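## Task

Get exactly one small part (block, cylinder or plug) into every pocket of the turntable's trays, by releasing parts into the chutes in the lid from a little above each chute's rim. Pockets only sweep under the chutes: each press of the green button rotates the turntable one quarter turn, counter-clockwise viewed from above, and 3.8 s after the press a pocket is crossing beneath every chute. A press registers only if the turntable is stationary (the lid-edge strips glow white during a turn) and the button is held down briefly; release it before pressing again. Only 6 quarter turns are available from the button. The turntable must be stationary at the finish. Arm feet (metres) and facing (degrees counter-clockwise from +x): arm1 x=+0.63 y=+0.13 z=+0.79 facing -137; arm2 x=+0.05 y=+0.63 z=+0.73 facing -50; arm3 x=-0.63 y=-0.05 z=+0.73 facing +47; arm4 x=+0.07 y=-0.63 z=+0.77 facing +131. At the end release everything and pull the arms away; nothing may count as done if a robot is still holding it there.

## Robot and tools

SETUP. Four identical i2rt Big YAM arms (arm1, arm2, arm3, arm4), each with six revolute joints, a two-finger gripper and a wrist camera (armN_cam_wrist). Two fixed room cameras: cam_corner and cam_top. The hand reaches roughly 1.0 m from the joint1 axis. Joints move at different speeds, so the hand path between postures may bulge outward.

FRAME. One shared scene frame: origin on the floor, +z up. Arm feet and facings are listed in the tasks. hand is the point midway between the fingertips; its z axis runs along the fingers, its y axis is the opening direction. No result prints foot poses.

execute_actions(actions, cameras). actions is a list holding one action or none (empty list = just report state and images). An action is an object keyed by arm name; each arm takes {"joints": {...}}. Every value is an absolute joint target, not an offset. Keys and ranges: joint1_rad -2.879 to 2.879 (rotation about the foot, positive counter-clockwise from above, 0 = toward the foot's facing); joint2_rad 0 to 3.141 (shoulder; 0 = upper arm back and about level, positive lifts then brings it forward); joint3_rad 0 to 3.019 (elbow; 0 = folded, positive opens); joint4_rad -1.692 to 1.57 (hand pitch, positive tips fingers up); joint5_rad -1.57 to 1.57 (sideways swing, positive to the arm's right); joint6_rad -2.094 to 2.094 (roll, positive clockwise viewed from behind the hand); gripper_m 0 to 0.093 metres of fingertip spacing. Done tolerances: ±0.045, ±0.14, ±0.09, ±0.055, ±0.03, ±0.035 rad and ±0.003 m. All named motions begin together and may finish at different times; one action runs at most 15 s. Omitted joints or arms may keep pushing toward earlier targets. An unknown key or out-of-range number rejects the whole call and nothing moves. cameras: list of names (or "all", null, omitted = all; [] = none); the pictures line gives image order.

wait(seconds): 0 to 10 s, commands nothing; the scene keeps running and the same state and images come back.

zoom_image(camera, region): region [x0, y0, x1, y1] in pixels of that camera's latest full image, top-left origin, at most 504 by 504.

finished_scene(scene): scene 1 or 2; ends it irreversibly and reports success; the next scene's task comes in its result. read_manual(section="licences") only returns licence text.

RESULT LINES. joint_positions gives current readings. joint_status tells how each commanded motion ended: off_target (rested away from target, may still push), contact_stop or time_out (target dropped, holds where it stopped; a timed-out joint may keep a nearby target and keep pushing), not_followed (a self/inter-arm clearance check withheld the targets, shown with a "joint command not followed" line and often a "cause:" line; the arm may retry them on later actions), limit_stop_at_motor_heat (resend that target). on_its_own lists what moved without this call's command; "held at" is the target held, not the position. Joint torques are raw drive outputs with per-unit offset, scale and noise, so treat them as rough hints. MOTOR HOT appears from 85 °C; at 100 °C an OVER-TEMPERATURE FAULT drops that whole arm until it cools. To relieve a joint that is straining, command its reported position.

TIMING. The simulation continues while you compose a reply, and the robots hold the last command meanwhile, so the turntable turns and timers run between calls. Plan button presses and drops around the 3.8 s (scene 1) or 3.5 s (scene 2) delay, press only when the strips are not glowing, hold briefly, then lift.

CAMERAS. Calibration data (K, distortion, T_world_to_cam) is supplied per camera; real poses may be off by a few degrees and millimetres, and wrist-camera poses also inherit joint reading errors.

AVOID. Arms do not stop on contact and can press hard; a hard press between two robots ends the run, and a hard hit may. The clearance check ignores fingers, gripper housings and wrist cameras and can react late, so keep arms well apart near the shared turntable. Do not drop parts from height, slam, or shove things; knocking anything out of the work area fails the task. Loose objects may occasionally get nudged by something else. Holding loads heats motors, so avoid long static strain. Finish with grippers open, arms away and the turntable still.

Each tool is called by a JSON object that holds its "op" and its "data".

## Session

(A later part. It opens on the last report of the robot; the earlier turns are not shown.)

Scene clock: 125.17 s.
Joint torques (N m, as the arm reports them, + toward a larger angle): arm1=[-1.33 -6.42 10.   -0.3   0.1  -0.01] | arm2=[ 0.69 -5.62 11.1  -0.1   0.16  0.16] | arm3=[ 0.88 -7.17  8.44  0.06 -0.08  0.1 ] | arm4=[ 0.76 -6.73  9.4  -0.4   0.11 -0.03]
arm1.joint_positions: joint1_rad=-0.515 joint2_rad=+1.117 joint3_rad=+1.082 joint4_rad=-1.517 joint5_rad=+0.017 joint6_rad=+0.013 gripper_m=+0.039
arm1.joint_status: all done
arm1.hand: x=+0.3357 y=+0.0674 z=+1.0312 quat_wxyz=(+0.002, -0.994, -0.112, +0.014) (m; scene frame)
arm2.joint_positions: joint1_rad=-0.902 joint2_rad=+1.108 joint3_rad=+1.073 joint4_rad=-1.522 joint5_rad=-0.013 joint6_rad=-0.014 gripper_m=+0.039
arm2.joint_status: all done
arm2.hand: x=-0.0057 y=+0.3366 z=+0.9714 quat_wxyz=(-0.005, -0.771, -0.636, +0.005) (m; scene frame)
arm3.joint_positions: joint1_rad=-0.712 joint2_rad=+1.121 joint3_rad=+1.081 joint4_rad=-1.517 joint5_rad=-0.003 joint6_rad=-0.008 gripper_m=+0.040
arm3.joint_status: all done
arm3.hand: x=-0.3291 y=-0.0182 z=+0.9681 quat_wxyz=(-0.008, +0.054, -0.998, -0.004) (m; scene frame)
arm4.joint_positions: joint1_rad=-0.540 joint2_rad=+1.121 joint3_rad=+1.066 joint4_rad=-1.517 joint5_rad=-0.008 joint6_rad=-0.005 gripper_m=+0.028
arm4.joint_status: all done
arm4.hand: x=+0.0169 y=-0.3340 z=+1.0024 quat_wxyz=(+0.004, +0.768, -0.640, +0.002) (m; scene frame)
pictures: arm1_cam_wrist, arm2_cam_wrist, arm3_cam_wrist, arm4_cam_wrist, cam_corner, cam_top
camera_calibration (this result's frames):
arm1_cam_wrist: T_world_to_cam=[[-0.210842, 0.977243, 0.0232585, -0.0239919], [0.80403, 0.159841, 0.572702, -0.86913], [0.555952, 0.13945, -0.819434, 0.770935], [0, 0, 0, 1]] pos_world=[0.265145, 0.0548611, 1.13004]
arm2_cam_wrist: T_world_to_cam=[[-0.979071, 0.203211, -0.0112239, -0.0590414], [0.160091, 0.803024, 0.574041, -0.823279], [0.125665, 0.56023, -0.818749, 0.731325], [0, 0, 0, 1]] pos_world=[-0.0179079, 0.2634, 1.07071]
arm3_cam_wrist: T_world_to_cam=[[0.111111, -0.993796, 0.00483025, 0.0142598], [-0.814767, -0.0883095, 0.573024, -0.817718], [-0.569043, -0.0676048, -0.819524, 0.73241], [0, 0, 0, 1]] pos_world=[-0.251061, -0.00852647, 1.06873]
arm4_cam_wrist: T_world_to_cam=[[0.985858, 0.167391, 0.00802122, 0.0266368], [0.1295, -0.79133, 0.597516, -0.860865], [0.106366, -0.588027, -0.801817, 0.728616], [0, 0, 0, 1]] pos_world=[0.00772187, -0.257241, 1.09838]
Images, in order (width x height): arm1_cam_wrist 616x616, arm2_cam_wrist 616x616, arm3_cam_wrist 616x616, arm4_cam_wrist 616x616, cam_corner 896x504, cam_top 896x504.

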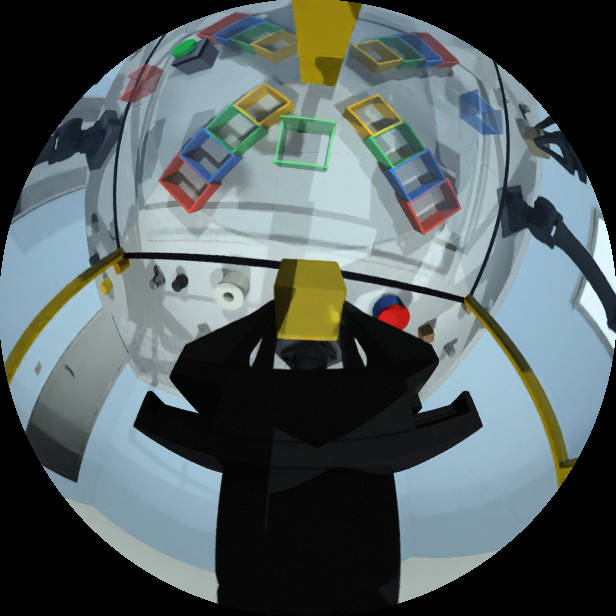

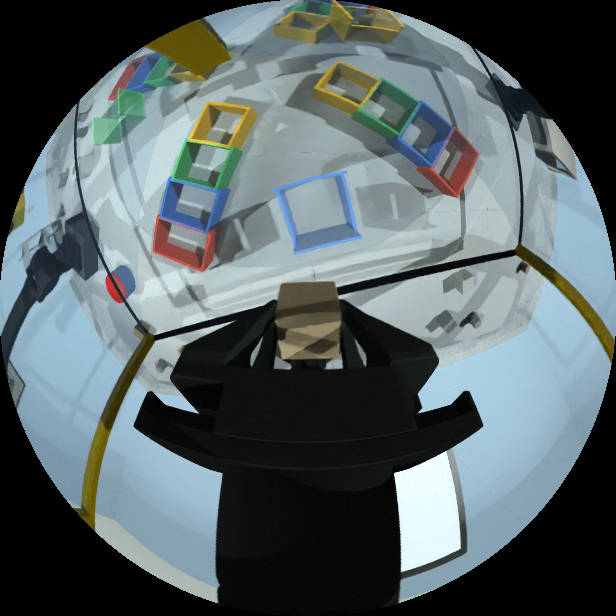

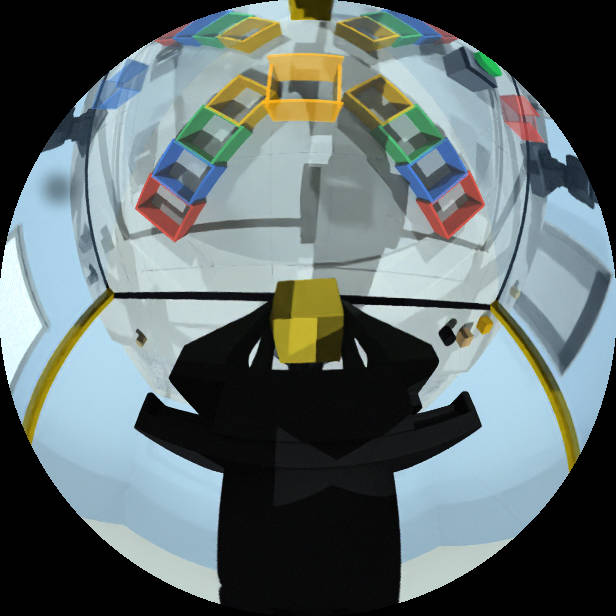

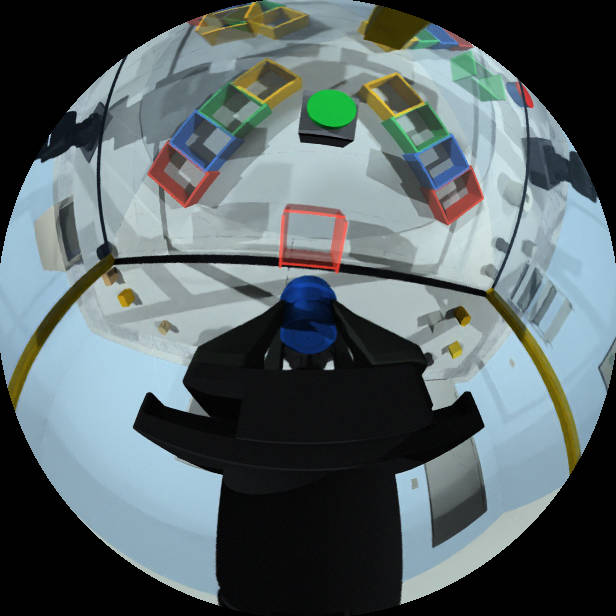

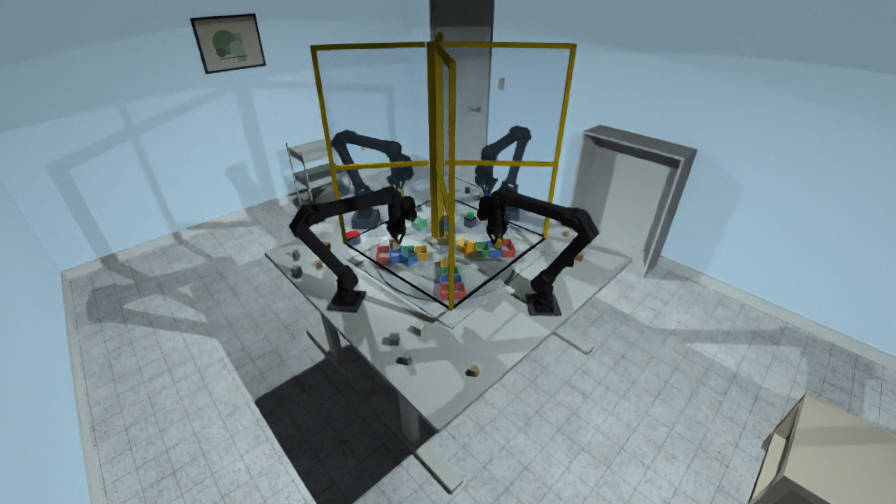

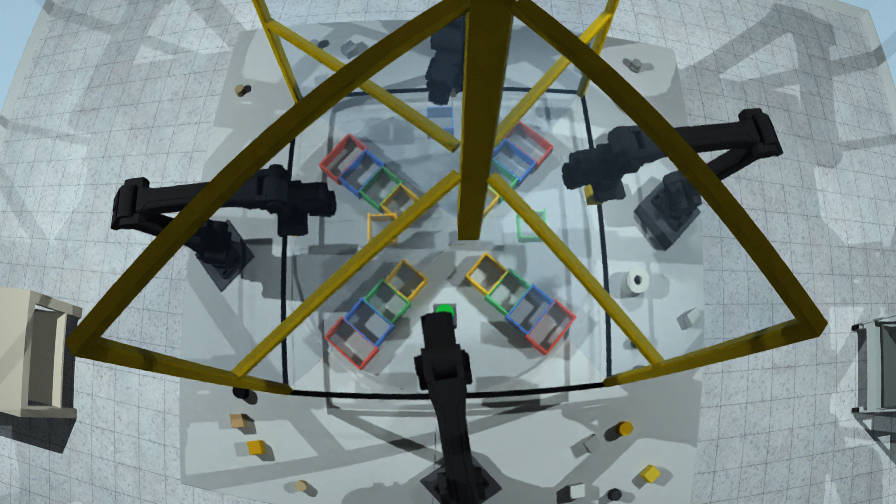

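{"op": "execute_actions", "data": {"actions": [{"arm1":{"joints":{"joint2_rad":1.49,"joint3_rad":1.165,"joint4_rad":-1.22,"joint6_rad":0.2}},"arm2":{"joints":{"joint1_rad":-0.92,"joint2_rad":1.22,"joint3_rad":1.055,"joint4_rad":-1.39,"joint6_rad":-0.2}},"arm3":{"joints":{"joint1_rad":-0.7,"joint2_rad":1.44,"joint3_rad":1.23,"joint4_rad":-0.99,"joint6_rad":0.1}},"arm4":{"joints":{"joint1_rad":-0.595,"joint2_rad":1.14,"joint3_rad":0.89,"joint4_rad":-1.3,"joint6_rad":0.1}}}]}}

Scene clock: 162.10 s.
Joint torques (N m, as the arm reports them, + toward a larger angle): arm1=[ -1.27 -13.71  10.89   0.69   0.16   0.23] | arm2=[-0.48 -7.79  9.27  0.56  0.14 -0.21] | arm3=[  2.31 -12.26  12.14   7.37  -0.01   0.17] | arm4=[ 0.14 -7.27  8.05  0.72  0.11  0.03]
arm1.joint_positions: joint1_rad=-0.515 joint2_rad=+1.498 joint3_rad=+1.138 joint4_rad=-1.231 joint5_rad=+0.016 joint6_rad=+0.186 gripper_m=+0.039
arm1.joint_status: all done
arm1.hand: x=+0.2269 y=+0.0397 z=+0.9232 quat_wxyz=(+0.004, -1.000, -0.026, -0.005) (m; scene frame)
arm2.joint_positions: joint1_rad=-0.911 joint2_rad=+1.222 joint3_rad=+1.057 joint4_rad=-1.399 joint5_rad=-0.013 joint6_rad=-0.186 gripper_m=+0.039
arm2.joint_status: all done
arm2.hand: x=-0.0164 y=+0.3020 z=+0.9319 quat_wxyz=(-0.003, -0.717, -0.697, +0.002) (m; scene frame)
arm3.joint_positions: joint1_rad=-0.711 joint2_rad=+1.447 joint3_rad=+1.169 joint4_rad=-1.137 joint5_rad=-0.004 joint6_rad=+0.083 gripper_m=+0.039
arm3.joint_status: joint4_rad time_out (moved +0.380 of +0.527); the others done
arm3.on_its_own: joint4_rad reads -1.137 and still pushes toward -0.990 since a time_out
arm3.hand: x=-0.1850 y=-0.0026 z=+0.8960 quat_wxyz=(-0.079, +0.009, -0.997, -0.012) (m; scene frame)
arm4.joint_positions: joint1_rad=-0.594 joint2_rad=+1.145 joint3_rad=+0.882 joint4_rad=-1.314 joint5_rad=-0.008 joint6_rad=+0.090 gripper_m=+0.028
arm4.joint_status: all done
arm4.hand: x=+0.0340 y=-0.3370 z=+0.9266 quat_wxyz=(+0.005, +0.718, -0.696, +0.004) (m; scene frame)
pictures: arm1_cam_wrist, arm2_cam_wrist, arm3_cam_wrist, arm4_cam_wrist, cam_corner, cam_top
camera_calibration (this result's frames):
arm1_cam_wrist: T_world_to_cam=[[-0.0409511, 0.998846, 0.0251112, -0.0584467], [0.79743, 0.0175299, 0.603156, -0.73637], [0.60202, 0.0447244, -0.797228, 0.719495], [0, 0, 0, 1]] pos_world=[0.15166, 0.0391087, 1.01921]
arm2_cam_wrist: T_world_to_cam=[[-0.999073, 0.0418881, -0.00995955, -0.0157948], [0.0283881, 0.814772, 0.579086, -0.781531], [0.0323716, 0.578267, -0.815205, 0.709406], [0, 0, 0, 1]] pos_world=[-0.0165585, 0.227205, 1.03073]
arm3_cam_wrist: T_world_to_cam=[[0.0218396, -0.999722, -0.0088705, 0.00982543], [-0.891804, -0.023491, 0.451812, -0.563041], [-0.451895, -0.00195666, -0.892069, 0.843163], [0, 0, 0, 1]] pos_world=[-0.121315, -0.00175389, 1.00664]
arm4_cam_wrist: T_world_to_cam=[[0.999764, 0.01944, 0.00970602, -0.0409521], [0.0096938, -0.798838, 0.601468, -0.822233], [0.0194461, -0.601232, -0.798838, 0.660016], [0, 0, 0, 1]] pos_world=[0.0360783, -0.259212, 1.02219]
Images, in order (width x height): arm1_cam_wrist 616x616, arm2_cam_wrist 616x616, arm3_cam_wrist 616x616, arm4_cam_wrist 616x616, cam_corner 896x504, cam_top 896x504.

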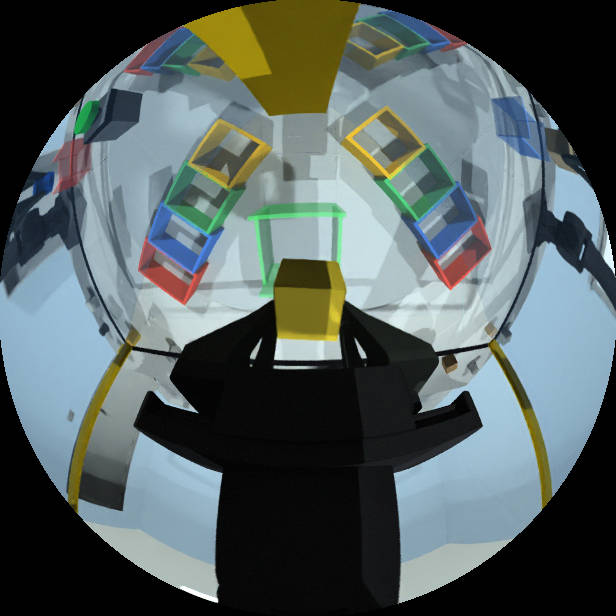

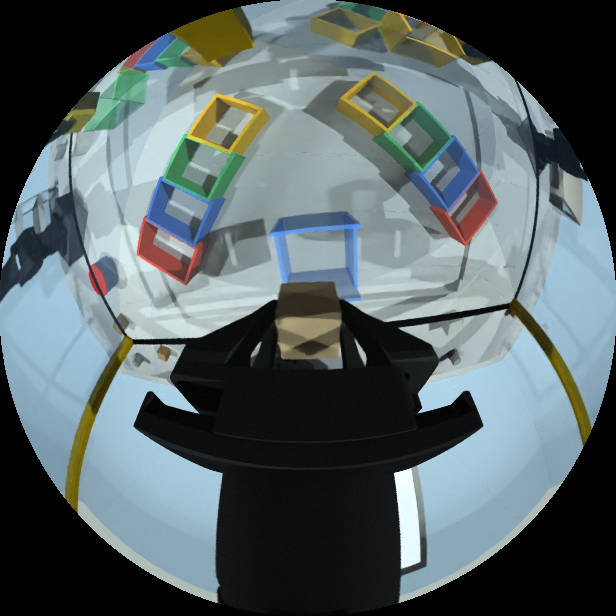

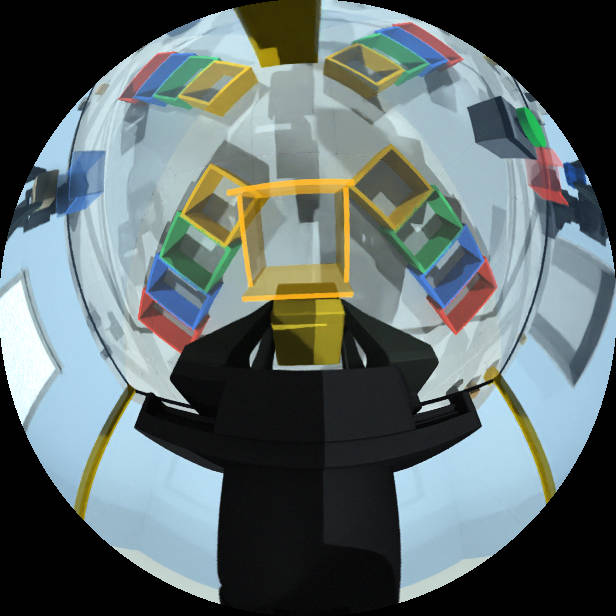

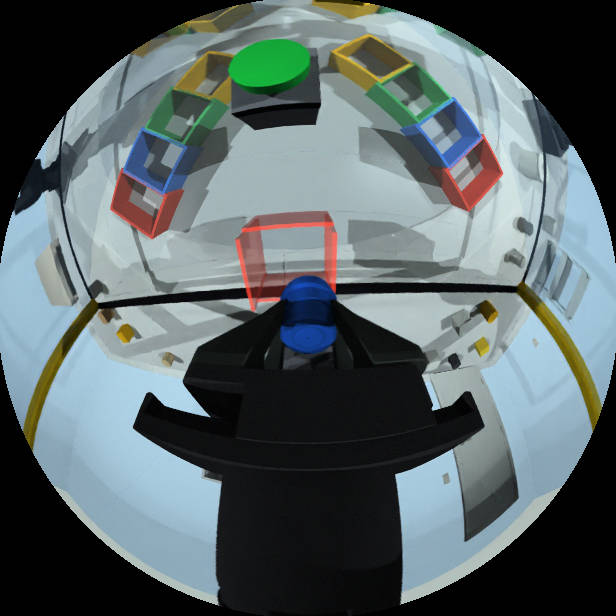

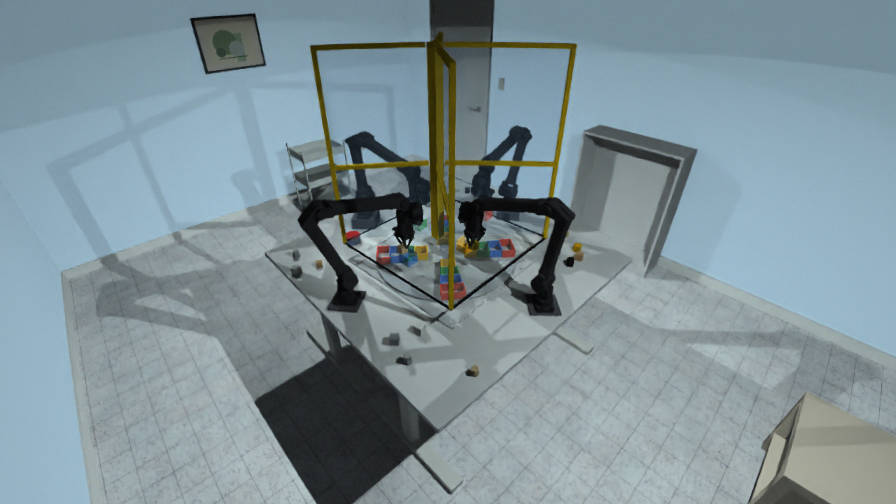

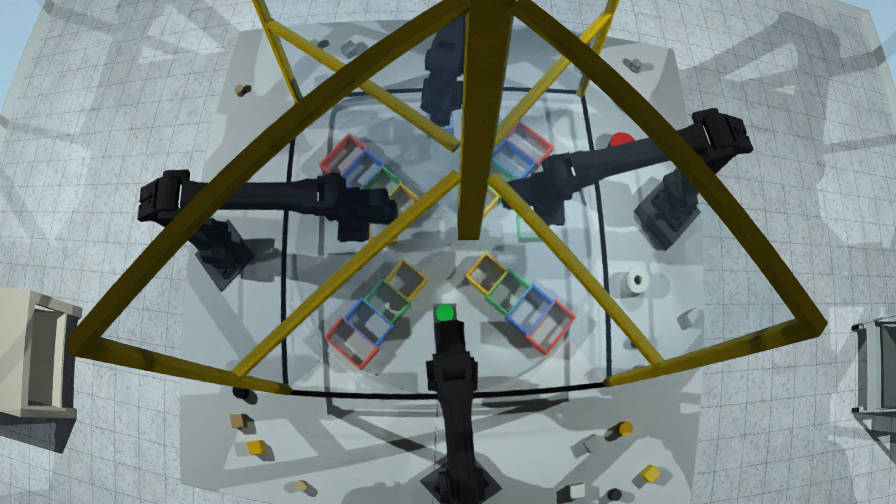

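{"op": "execute_actions", "data": {"actions": [{"arm1":{"joints":{"joint1_rad":-0.495,"joint3_rad":1.19,"joint4_rad":-1.195}},"arm2":{"joints":{"joint1_rad":-0.935}},"arm3":{"joints":{"joint2_rad":1.3,"joint4_rad":-1.2}},"arm4":{"joints":{"joint3_rad":1.2,"joint4_rad":-1.55}}}], "cameras": []}}

{"op": "execute_actions", "data": {"actions": [{"arm3":{"joints":{"joint1_rad":-0.69,"joint3_rad":1.225,"joint4_rad":-0.99}},"arm4":{"joints":{"joint2_rad":1.45,"joint3_rad":1.385,"joint4_rad":-1.45}}}], "cameras": []}}

{"op": "execute_actions", "data": {"actions": [{"arm3":{"joints":{"joint2_rad":1.42}},"arm4":{"joints":{"joint2_rad":1.55,"joint4_rad":-1.37}}}], "cameras": ["arm1_cam_wrist","arm2_cam_wrist","arm3_cam_wrist","arm4_cam_wrist"]}}

Scene clock: 185.87 s.
Joint torques (N m, as the arm reports them, + toward a larger angle): arm1=[  0.47 -13.83  12.88   0.92   0.16   0.23] | arm2=[-0.18 -7.98  9.32  0.54  0.15 -0.2 ] | arm3=[ 2.59 -9.88 11.46  0.61 -0.03  0.1 ] | arm4=[ 0.3  -7.51 11.03 -0.47  0.14  0.04]
arm1.joint_positions: joint1_rad=-0.507 joint2_rad=+1.498 joint3_rad=+1.138 joint4_rad=-1.210 joint5_rad=+0.016 joint6_rad=+0.187 gripper_m=+0.039
arm1.joint_status: all done
arm1.hand: x=+0.2228 y=+0.0354 z=+0.9232 quat_wxyz=(+0.002, -1.000, -0.030, +0.004) (m; scene frame)
arm2.joint_positions: joint1_rad=-0.927 joint2_rad=+1.222 joint3_rad=+1.057 joint4_rad=-1.399 joint5_rad=-0.013 joint6_rad=-0.186 gripper_m=+0.039
arm2.joint_status: all done
arm2.hand: x=-0.0217 y=+0.3032 z=+0.9320 quat_wxyz=(-0.003, -0.723, -0.691, +0.003) (m; scene frame)
arm3.joint_positions: joint1_rad=-0.710 joint2_rad=+1.297 joint3_rad=+1.185 joint4_rad=-1.187 joint5_rad=-0.004 joint6_rad=+0.091 gripper_m=+0.039
arm3.joint_status: all done
arm3.hand: x=-0.2029 y=-0.0045 z=+0.9626 quat_wxyz=(-0.136, +0.006, -0.990, -0.018) (m; scene frame)
arm4.joint_positions: joint1_rad=-0.594 joint2_rad=+1.144 joint3_rad=+1.154 joint4_rad=-1.538 joint5_rad=-0.008 joint6_rad=+0.090 gripper_m=+0.028
arm4.joint_status: all done
arm4.hand: x=+0.0304 y=-0.3115 z=+1.0296 quat_wxyz=(-0.010, +0.718, -0.696, -0.015) (m; scene frame)
pictures: none
No camera images: the call's "cameras" was empty. Leave "cameras" out to get every camera's image.

Scene clock: 187.07 s.
Joint torques (N m, as the arm reports them, + toward a larger angle): arm1=[  0.39 -13.73  12.92   0.94   0.16   0.24] | arm2=[-0.21 -7.88  9.3   0.51  0.13 -0.2 ] | arm3=[  2.33 -10.25  11.31   2.29  -0.03   0.08] | arm4=[  0.54 -13.13  11.22   0.38   0.16   0.05]
arm1.joint_positions: joint1_rad=-0.507 joint2_rad=+1.498 joint3_rad=+1.138 joint4_rad=-1.210 joint5_rad=+0.016 joint6_rad=+0.187 gripper_m=+0.039
arm1.joint_status: not commanded
arm1.hand: x=+0.2228 y=+0.0354 z=+0.9232 quat_wxyz=(+0.002, -1.000, -0.030, +0.004) (m; scene frame)
arm2.joint_positions: joint1_rad=-0.927 joint2_rad=+1.222 joint3_rad=+1.057 joint4_rad=-1.399 joint5_rad=-0.013 joint6_rad=-0.186 gripper_m=+0.039
arm2.joint_status: not commanded
arm2.hand: x=-0.0217 y=+0.3032 z=+0.9320 quat_wxyz=(-0.003, -0.723, -0.691, +0.003) (m; scene frame)
arm3.joint_positions: joint1_rad=-0.703 joint2_rad=+1.297 joint3_rad=+1.185 joint4_rad=-1.011 joint5_rad=-0.004 joint6_rad=+0.091 gripper_m=+0.039
arm3.joint_status: all done
arm3.hand: x=-0.1631 y=+0.0030 z=+0.9780 quat_wxyz=(-0.222, +0.009, -0.975, -0.027) (m; scene frame)
arm4.joint_positions: joint1_rad=-0.594 joint2_rad=+1.471 joint3_rad=+1.337 joint4_rad=-1.457 joint5_rad=-0.008 joint6_rad=+0.090 gripper_m=+0.028
arm4.joint_status: all done
arm4.hand: x=+0.0178 y=-0.2067 z=+0.9845 quat_wxyz=(+0.010, +0.718, -0.696, +0.010) (m; scene frame)
pictures: none
No camera images: the call's "cameras" was empty. Leave "cameras" out to get every camera's image.

Scene clock: 188.03 s.
Joint torques (N m, as the arm reports them, + toward a larger angle): arm1=[  0.4  -13.77  12.89   0.95   0.16   0.24] | arm2=[-0.02 -7.91  9.28  0.51  0.15 -0.22] | arm3=[  2.69 -12.48  10.47   1.55  -0.09   0.09] | arm4=[  0.72 -14.29  10.86   0.71   0.11   0.03]
arm1.joint_positions: joint1_rad=-0.507 joint2_rad=+1.498 joint3_rad=+1.138 joint4_rad=-1.210 joint5_rad=+0.016 joint6_rad=+0.187 gripper_m=+0.039
arm1.joint_status: not commanded
arm1.hand: x=+0.2228 y=+0.0354 z=+0.9232 quat_wxyz=(+0.002, -1.000, -0.030, +0.004) (m; scene frame)
arm2.joint_positions: joint1_rad=-0.927 joint2_rad=+1.222 joint3_rad=+1.057 joint4_rad=-1.399 joint5_rad=-0.013 joint6_rad=-0.186 gripper_m=+0.039
arm2.joint_status: not commanded
arm2.hand: x=-0.0217 y=+0.3032 z=+0.9320 quat_wxyz=(-0.003, -0.723, -0.691, +0.003) (m; scene frame)
arm3.joint_positions: joint1_rad=-0.703 joint2_rad=+1.421 joint3_rad=+1.193 joint4_rad=-1.001 joint5_rad=-0.002 joint6_rad=+0.091 gripper_m=+0.039
arm3.joint_status: all done
arm3.hand: x=-0.1468 y=+0.0048 z=+0.9259 quat_wxyz=(-0.171, +0.009, -0.985, -0.021) (m; scene frame)
arm4.joint_positions: joint1_rad=-0.594 joint2_rad=+1.564 joint3_rad=+1.337 joint4_rad=-1.382 joint5_rad=-0.008 joint6_rad=+0.090 gripper_m=+0.028
arm4.joint_status: all done
arm4.hand: x=+0.0150 y=-0.1825 z=+0.9451 quat_wxyz=(+0.016, +0.718, -0.696, +0.017) (m; scene frame)
pictures: arm1_cam_wrist, arm2_cam_wrist, arm3_cam_wrist, arm4_cam_wrist
camera_calibration (this result's frames):
arm1_cam_wrist: T_world_to_cam=[[-0.04753, 0.998645, 0.021185, -0.0492351], [0.809014, 0.0260476, 0.587212, -0.721209], [0.585864, 0.0450492, -0.809156, 0.736761], [0, 0, 0, 1]] pos_world=[0.149486, 0.0347637, 1.0207]
arm2_cam_wrist: T_world_to_cam=[[-0.998296, 0.0575058, -0.00992231, -0.0258275], [0.041154, 0.814325, 0.578949, -0.781819], [0.0413729, 0.577554, -0.815304, 0.709455], [0, 0, 0, 1]] pos_world=[-0.0229607, 0.228391, 1.0308]
arm3_cam_wrist: T_world_to_cam=[[0.0234969, -0.999414, -0.0249101, 0.0317573], [-0.95948, -0.0295425, 0.280222, -0.393384], [-0.280794, 0.0173164, -0.959612, 0.974709], [0, 0, 0, 1]] pos_world=[-0.104498, 0.00323867, 1.04637]
arm4_cam_wrist: T_world_to_cam=[[0.999729, 0.0192724, 0.0130253, -0.0283524], [0.00685095, -0.779073, 0.626896, -0.730168], [0.0222295, -0.626638, -0.778994, 0.74456], [0, 0, 0, 1]] pos_world=[0.0167959, -0.101738, 1.03812]
Images, in order (width x height): arm1_cam_wrist 616x616, arm2_cam_wrist 616x616, arm3_cam_wrist 616x616, arm4_cam_wrist 616x616.

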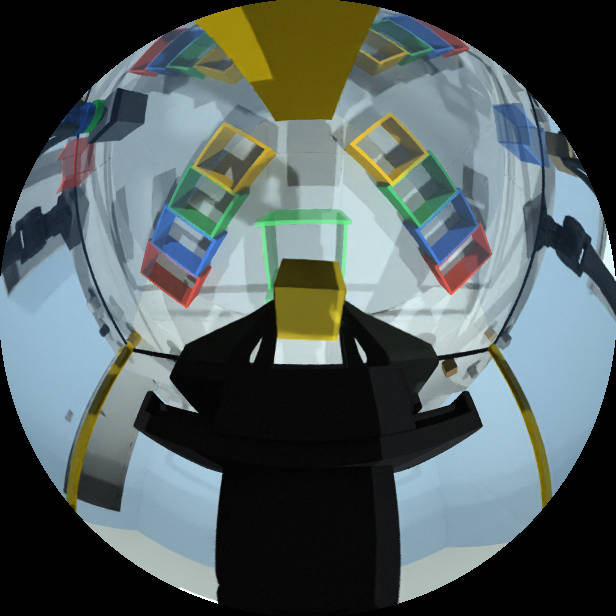

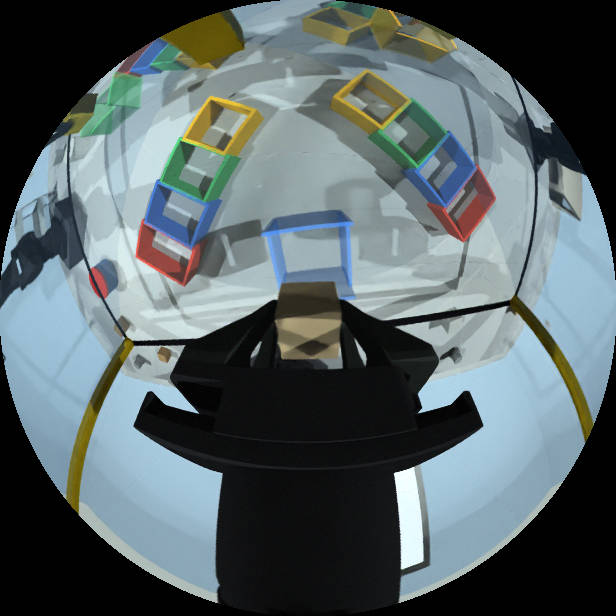

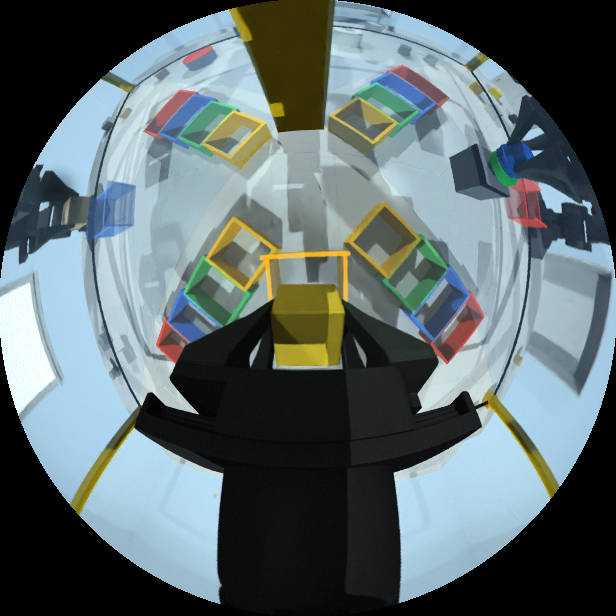

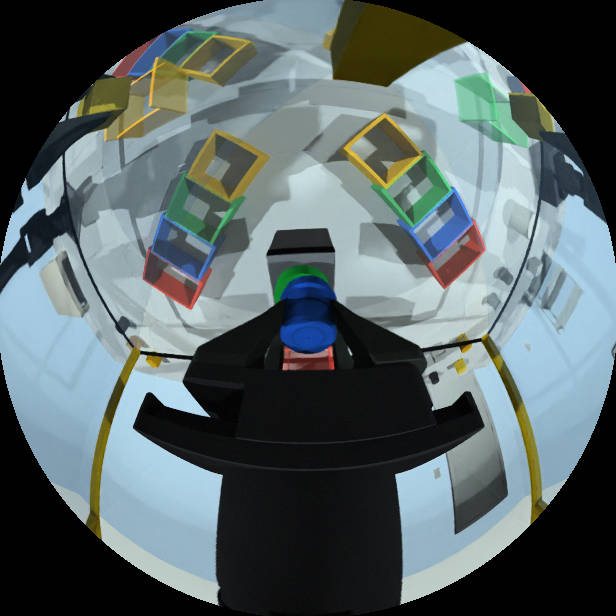

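{"op": "execute_actions", "data": {"actions": [{"arm1":{"joints":{"joint4_rad":-1.155,"joint1_rad":-0.487}},"arm2":{"joints":{"joint4_rad":-1.355}},"arm3":{"joints":{"joint4_rad":-0.955}},"arm4":{"joints":{"joint4_rad":-1.33}}}], "cameras": []}}

{"op": "execute_actions", "data": {"actions": [{"arm4":{"joints":{"joint2_rad":1.62}}}], "cameras": ["cam_top"]}}

{"op": "execute_actions", "data": {"actions": [{"arm4":{"joints":{"joint2_rad":1.2,"joint3_rad":1.15,"joint1_rad":-0.55}}}], "cameras": ["cam_top"]}}

{"op": "execute_actions", "data": {"actions": [{"arm4":{"joints":{"joint2_rad":1.14,"joint3_rad":0.89,"joint4_rad":-1.28}}}], "cameras": ["cam_top","arm4_cam_wrist"]}}

{"op": "execute_actions", "data": {"actions": [{"arm4":{"joints":{"gripper_m":0.02}}}], "cameras": ["cam_top"]}}

{"op": "execute_actions", "data": {"actions": [{"arm4":{"joints":{"gripper_m":0.021}}}], "cameras": ["cam_top"]}}

{"op": "execute_actions", "data": {"actions": [{"arm4":{"joints":{"gripper_m":0.02}}}], "cameras": ["cam_top"]}}

Scene clock: 208.20 s.
Joint torques (N m, as the arm reports them, + toward a larger angle): arm1=[  0.6  -13.89  12.95   1.05   0.16   0.23] | arm2=[-0.37 -7.91  9.38  0.64  0.14 -0.19] | arm3=[  2.67 -12.33  10.58   2.11  -0.08   0.09] | arm4=[  0.21 -13.84  10.8    0.84   0.11   0.02]
arm1.joint_positions: joint1_rad=-0.499 joint2_rad=+1.498 joint3_rad=+1.138 joint4_rad=-1.171 joint5_rad=+0.016 joint6_rad=+0.187 gripper_m=+0.039
arm1.joint_status: all done
arm1.hand: x=+0.2142 y=+0.0297 z=+0.9235 quat_wxyz=(-0.002, -0.999, -0.033, +0.024) (m; scene frame)
arm2.joint_positions: joint1_rad=-0.927 joint2_rad=+1.222 joint3_rad=+1.057 joint4_rad=-1.365 joint5_rad=-0.013 joint6_rad=-0.186 gripper_m=+0.039
arm2.joint_status: all done
arm2.hand: x=-0.0235 y=+0.2951 z=+0.9322 quat_wxyz=(-0.012, -0.722, -0.691, +0.017) (m; scene frame)
arm3.joint_positions: joint1_rad=-0.703 joint2_rad=+1.421 joint3_rad=+1.193 joint4_rad=-0.975 joint5_rad=-0.002 joint6_rad=+0.091 gripper_m=+0.039
arm3.joint_status: all done
arm3.hand: x=-0.1408 y=+0.0054 z=+0.9282 quat_wxyz=(-0.183, +0.009, -0.983, -0.022) (m; scene frame)
arm4.joint_positions: joint1_rad=-0.594 joint2_rad=+1.564 joint3_rad=+1.337 joint4_rad=-1.348 joint5_rad=-0.008 joint6_rad=+0.090 gripper_m=+0.028
arm4.joint_status: all done
arm4.hand: x=+0.0140 y=-0.1742 z=+0.9448 quat_wxyz=(+0.005, +0.718, -0.696, +0.003) (m; scene frame)
pictures: none
No camera images: the call's "cameras" was empty. Leave "cameras" out to get every camera's image.

Scene clock: 208.90 s.
Joint torques (N m, as the arm reports them, + toward a larger angle): arm1=[  0.34 -13.84  12.94   1.05   0.16   0.23] | arm2=[-0.07 -7.82  9.33  0.62  0.14 -0.2 ] | arm3=[  2.71 -12.46  10.45   2.08  -0.09   0.08] | arm4=[  0.98 -10.4   10.05   0.9    0.13   0.01]
arm1.joint_positions: joint1_rad=-0.499 joint2_rad=+1.498 joint3_rad=+1.138 joint4_rad=-1.171 joint5_rad=+0.016 joint6_rad=+0.187 gripper_m=+0.039
arm1.joint_status: not commanded
arm1.hand: x=+0.2142 y=+0.0297 z=+0.9235 quat_wxyz=(-0.002, -0.999, -0.033, +0.024) (m; scene frame)
arm2.joint_positions: joint1_rad=-0.927 joint2_rad=+1.222 joint3_rad=+1.057 joint4_rad=-1.365 joint5_rad=-0.013 joint6_rad=-0.186 gripper_m=+0.039
arm2.joint_status: not commanded
arm2.hand: x=-0.0235 y=+0.2951 z=+0.9322 quat_wxyz=(-0.012, -0.722, -0.691, +0.017) (m; scene frame)
arm3.joint_positions: joint1_rad=-0.703 joint2_rad=+1.421 joint3_rad=+1.193 joint4_rad=-0.975 joint5_rad=-0.002 joint6_rad=+0.091 gripper_m=+0.039
arm3.joint_status: not commanded
arm3.hand: x=-0.1408 y=+0.0054 z=+0.9282 quat_wxyz=(-0.183, +0.009, -0.983, -0.022) (m; scene frame)
arm4.joint_positions: joint1_rad=-0.594 joint2_rad=+1.586 joint3_rad=+1.348 joint4_rad=-1.348 joint5_rad=-0.008 joint6_rad=+0.090 gripper_m=+0.028
arm4.joint_status: all done
arm4.hand: x=+0.0134 y=-0.1694 z=+0.9393 quat_wxyz=(+0.008, +0.718, -0.696, +0.008) (m; scene frame)
pictures: cam_top
Images, in order (width x height): cam_top 896x504.

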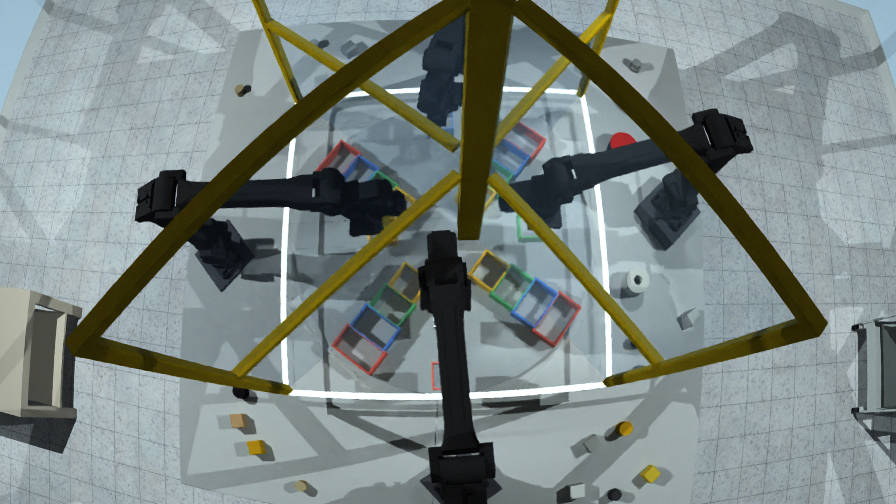

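Scene clock: 210.20 s.
Joint torques (N m, as the arm reports them, + toward a larger angle): arm1=[  0.43 -13.82  12.95   1.03   0.16   0.23] | arm2=[-0.21 -7.97  9.34  0.61  0.13 -0.21] | arm3=[  2.77 -12.2   10.53   2.07  -0.1    0.07] | arm4=[ 0.59 -7.85  8.06  0.61  0.    0.04]
arm1.joint_positions: joint1_rad=-0.499 joint2_rad=+1.498 joint3_rad=+1.138 joint4_rad=-1.171 joint5_rad=+0.016 joint6_rad=+0.187 gripper_m=+0.039
arm1.joint_status: not commanded
arm1.hand: x=+0.2142 y=+0.0297 z=+0.9235 quat_wxyz=(-0.002, -0.999, -0.033, +0.024) (m; scene frame)
arm2.joint_positions: joint1_rad=-0.927 joint2_rad=+1.222 joint3_rad=+1.057 joint4_rad=-1.365 joint5_rad=-0.013 joint6_rad=-0.186 gripper_m=+0.039
arm2.joint_status: not commanded
arm2.hand: x=-0.0235 y=+0.2951 z=+0.9322 quat_wxyz=(-0.012, -0.722, -0.691, +0.017) (m; scene frame)
arm3.joint_positions: joint1_rad=-0.703 joint2_rad=+1.421 joint3_rad=+1.193 joint4_rad=-0.975 joint5_rad=-0.002 joint6_rad=+0.091 gripper_m=+0.039
arm3.joint_status: not commanded
arm3.hand: x=-0.1408 y=+0.0054 z=+0.9282 quat_wxyz=(-0.183, +0.009, -0.983, -0.022) (m; scene frame)
arm4.joint_positions: joint1_rad=-0.551 joint2_rad=+1.197 joint3_rad=+1.146 joint4_rad=-1.332 joint5_rad=-0.005 joint6_rad=+0.090 gripper_m=+0.028
arm4.joint_status: all done
arm4.hand: x=+0.0085 y=-0.2594 z=+1.0144 quat_wxyz=(-0.055, +0.730, -0.677, -0.072) (m; scene frame)
pictures: cam_top
Images, in order (width x height): cam_top 896x504.

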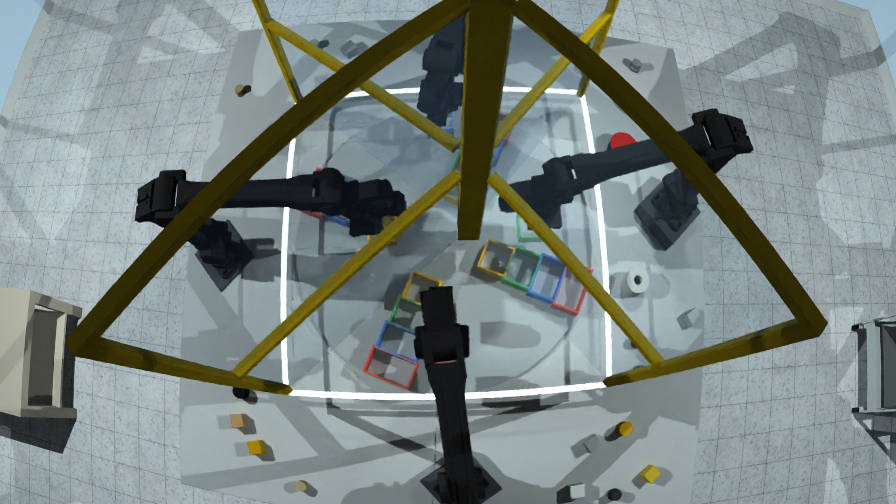

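Scene clock: 211.33 s.
Joint torques (N m, as the arm reports them, + toward a larger angle): arm1=[  0.36 -13.87  12.96   1.03   0.16   0.24] | arm2=[-0.26 -7.98  9.38  0.67  0.13 -0.19] | arm3=[  2.33 -12.32  10.53   2.13  -0.1    0.1 ] | arm4=[ 0.77 -7.03  8.06  0.83  0.01  0.01]
arm1.joint_positions: joint1_rad=-0.499 joint2_rad=+1.498 joint3_rad=+1.138 joint4_rad=-1.171 joint5_rad=+0.016 joint6_rad=+0.187 gripper_m=+0.039
arm1.joint_status: not commanded
arm1.hand: x=+0.2142 y=+0.0297 z=+0.9235 quat_wxyz=(-0.002, -0.999, -0.033, +0.024) (m; scene frame)
arm2.joint_positions: joint1_rad=-0.927 joint2_rad=+1.222 joint3_rad=+1.057 joint4_rad=-1.365 joint5_rad=-0.013 joint6_rad=-0.186 gripper_m=+0.039
arm2.joint_status: not commanded
arm2.hand: x=-0.0235 y=+0.2951 z=+0.9322 quat_wxyz=(-0.012, -0.722, -0.691, +0.017) (m; scene frame)
arm3.joint_positions: joint1_rad=-0.703 joint2_rad=+1.421 joint3_rad=+1.193 joint4_rad=-0.975 joint5_rad=-0.002 joint6_rad=+0.091 gripper_m=+0.039
arm3.joint_status: not commanded
arm3.hand: x=-0.1408 y=+0.0054 z=+0.9282 quat_wxyz=(-0.183, +0.009, -0.983, -0.022) (m; scene frame)
arm4.joint_positions: joint1_rad=-0.551 joint2_rad=+1.144 joint3_rad=+0.881 joint4_rad=-1.293 joint5_rad=-0.005 joint6_rad=+0.090 gripper_m=+0.028
arm4.joint_status: all done
arm4.hand: x=+0.0212 y=-0.3339 z=+0.9266 quat_wxyz=(-0.002, +0.733, -0.680, -0.003) (m; scene frame)
pictures: arm4_cam_wrist, cam_top
camera_calibration (this result's frames):
arm4_cam_wrist: T_world_to_cam=[[0.998046, 0.0616342, 0.0102877, -0.0147083], [0.0440207, -0.810356, 0.584283, -0.808295], [0.0443485, -0.582688, -0.811485, 0.679448], [0, 0, 0, 1]] pos_world=[0.0201288, -0.258194, 1.02379]
Images, in order (width x height): arm4_cam_wrist 616x616, cam_top 896x504.

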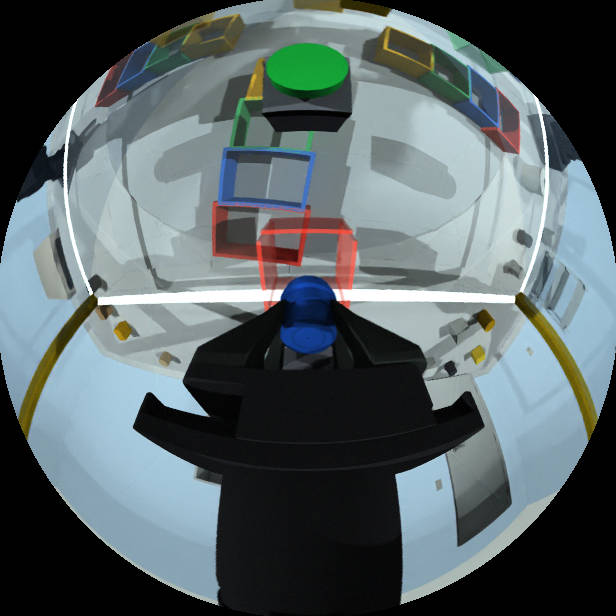

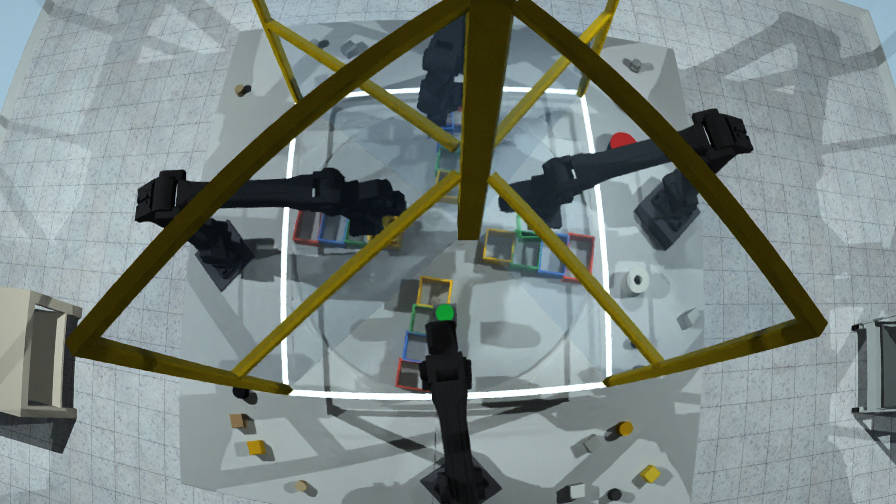

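Scene clock: 211.63 s.
Joint torques (N m, as the arm reports them, + toward a larger angle): arm1=[  0.32 -13.77  12.94   1.03   0.16   0.23] | arm2=[-0.02 -7.99  9.39  0.61  0.14 -0.21] | arm3=[  2.65 -12.1   10.5    2.09  -0.09   0.1 ] | arm4=[ 0.61 -6.84  7.83  0.75 -0.01  0.03]
arm1.joint_positions: joint1_rad=-0.499 joint2_rad=+1.498 joint3_rad=+1.138 joint4_rad=-1.171 joint5_rad=+0.016 joint6_rad=+0.187 gripper_m=+0.039
arm1.joint_status: not commanded
arm1.hand: x=+0.2142 y=+0.0297 z=+0.9235 quat_wxyz=(-0.002, -0.999, -0.033, +0.024) (m; scene frame)
arm2.joint_positions: joint1_rad=-0.927 joint2_rad=+1.222 joint3_rad=+1.057 joint4_rad=-1.365 joint5_rad=-0.013 joint6_rad=-0.186 gripper_m=+0.039
arm2.joint_status: not commanded
arm2.hand: x=-0.0235 y=+0.2951 z=+0.9322 quat_wxyz=(-0.012, -0.722, -0.691, +0.017) (m; scene frame)
arm3.joint_positions: joint1_rad=-0.703 joint2_rad=+1.421 joint3_rad=+1.193 joint4_rad=-0.975 joint5_rad=-0.002 joint6_rad=+0.091 gripper_m=+0.039
arm3.joint_status: not commanded
arm3.hand: x=-0.1408 y=+0.0054 z=+0.9282 quat_wxyz=(-0.183, +0.009, -0.983, -0.022) (m; scene frame)
arm4.joint_positions: joint1_rad=-0.551 joint2_rad=+1.144 joint3_rad=+0.881 joint4_rad=-1.293 joint5_rad=-0.005 joint6_rad=+0.090 gripper_m=+0.028
arm4.joint_status: gripper_m off_target (ended at +0.028, target +0.020)
arm4.hand: x=+0.0212 y=-0.3339 z=+0.9266 quat_wxyz=(-0.002, +0.733, -0.680, -0.003) (m; scene frame)
pictures: cam_top
Images, in order (width x height): cam_top 896x504.

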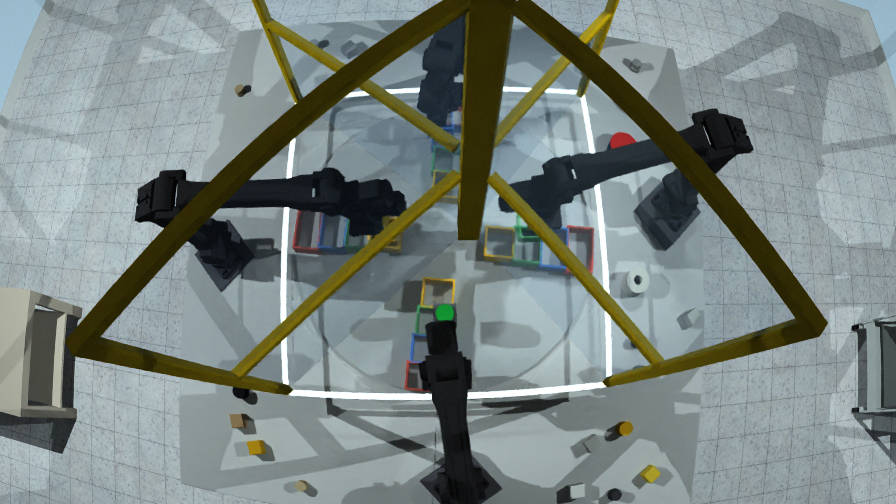

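Scene clock: 211.93 s.
Joint torques (N m, as the arm reports them, + toward a larger angle): arm1=[  0.34 -13.86  12.96   1.05   0.16   0.22] | arm2=[-0.13 -8.12  9.36  0.72  0.16 -0.2 ] | arm3=[  2.55 -12.37  10.55   2.11  -0.1    0.11] | arm4=[ 0.52 -7.29  8.04  0.72  0.04  0.  ]
arm1.joint_positions: joint1_rad=-0.499 joint2_rad=+1.498 joint3_rad=+1.138 joint4_rad=-1.171 joint5_rad=+0.016 joint6_rad=+0.187 gripper_m=+0.039
arm1.joint_status: not commanded
arm1.hand: x=+0.2142 y=+0.0297 z=+0.9235 quat_wxyz=(-0.002, -0.999, -0.033, +0.024) (m; scene frame)
arm2.joint_positions: joint1_rad=-0.927 joint2_rad=+1.222 joint3_rad=+1.057 joint4_rad=-1.365 joint5_rad=-0.013 joint6_rad=-0.186 gripper_m=+0.039
arm2.joint_status: not commanded
arm2.hand: x=-0.0235 y=+0.2951 z=+0.9322 quat_wxyz=(-0.012, -0.722, -0.691, +0.017) (m; scene frame)
arm3.joint_positions: joint1_rad=-0.703 joint2_rad=+1.421 joint3_rad=+1.193 joint4_rad=-0.975 joint5_rad=-0.002 joint6_rad=+0.091 gripper_m=+0.039
arm3.joint_status: not commanded
arm3.hand: x=-0.1408 y=+0.0054 z=+0.9282 quat_wxyz=(-0.183, +0.009, -0.983, -0.022) (m; scene frame)
arm4.joint_positions: joint1_rad=-0.551 joint2_rad=+1.144 joint3_rad=+0.881 joint4_rad=-1.293 joint5_rad=-0.005 joint6_rad=+0.090 gripper_m=+0.028
arm4.joint_status: gripper_m off_target (ended at +0.028, target +0.021)
arm4.hand: x=+0.0212 y=-0.3339 z=+0.9266 quat_wxyz=(-0.002, +0.733, -0.680, -0.003) (m; scene frame)
pictures: cam_top
Images, in order (width x height): cam_top 896x504.

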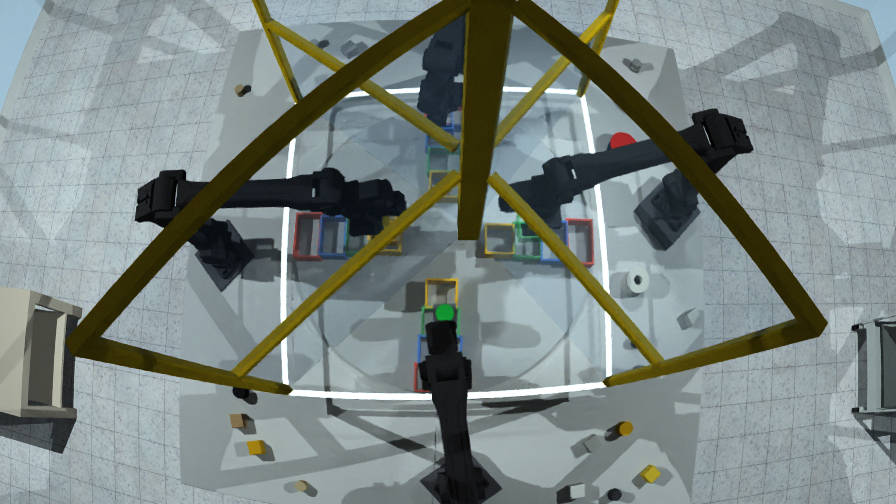

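Scene clock: 212.23 s.
Joint torques (N m, as the arm reports them, + toward a larger angle): arm1=[  0.37 -13.9   12.93   1.04   0.16   0.24] | arm2=[-0.37 -8.11  9.38  0.65  0.14 -0.2 ] | arm3=[  2.81 -12.09  10.58   2.06  -0.08   0.1 ] | arm4=[ 1.12 -7.21  8.08  0.77  0.01  0.05]
arm1.joint_positions: joint1_rad=-0.499 joint2_rad=+1.498 joint3_rad=+1.138 joint4_rad=-1.171 joint5_rad=+0.016 joint6_rad=+0.187 gripper_m=+0.039
arm1.joint_status: not commanded
arm1.hand: x=+0.2142 y=+0.0297 z=+0.9235 quat_wxyz=(-0.002, -0.999, -0.033, +0.024) (m; scene frame)
arm2.joint_positions: joint1_rad=-0.927 joint2_rad=+1.222 joint3_rad=+1.057 joint4_rad=-1.365 joint5_rad=-0.013 joint6_rad=-0.186 gripper_m=+0.039
arm2.joint_status: not commanded
arm2.hand: x=-0.0235 y=+0.2951 z=+0.9322 quat_wxyz=(-0.012, -0.722, -0.691, +0.017) (m; scene frame)
arm3.joint_positions: joint1_rad=-0.703 joint2_rad=+1.421 joint3_rad=+1.193 joint4_rad=-0.975 joint5_rad=-0.002 joint6_rad=+0.091 gripper_m=+0.039
arm3.joint_status: not commanded
arm3.hand: x=-0.1408 y=+0.0054 z=+0.9282 quat_wxyz=(-0.183, +0.009, -0.983, -0.022) (m; scene frame)
arm4.joint_positions: joint1_rad=-0.551 joint2_rad=+1.144 joint3_rad=+0.881 joint4_rad=-1.293 joint5_rad=-0.005 joint6_rad=+0.090 gripper_m=+0.028
arm4.joint_status: gripper_m off_target (ended at +0.028, target +0.020)
arm4.hand: x=+0.0212 y=-0.3339 z=+0.9266 quat_wxyz=(-0.002, +0.733, -0.680, -0.003) (m; scene frame)
pictures: cam_top
Images, in order (width x height): cam_top 896x504.

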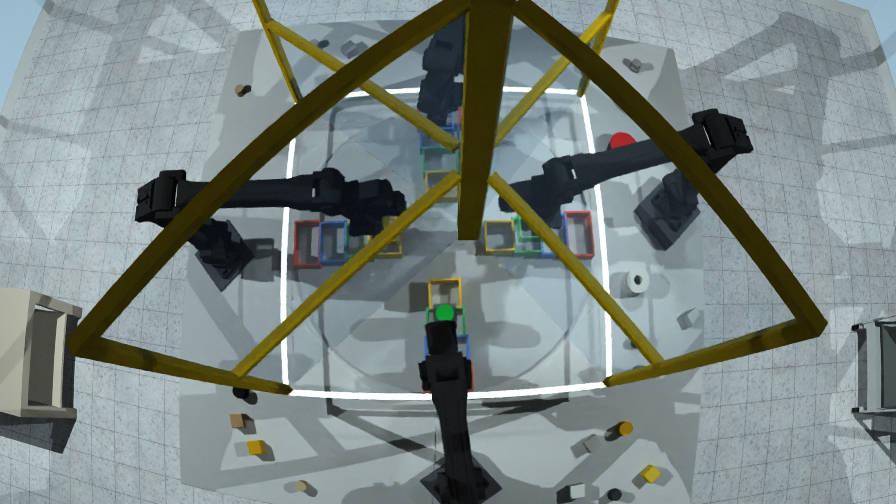

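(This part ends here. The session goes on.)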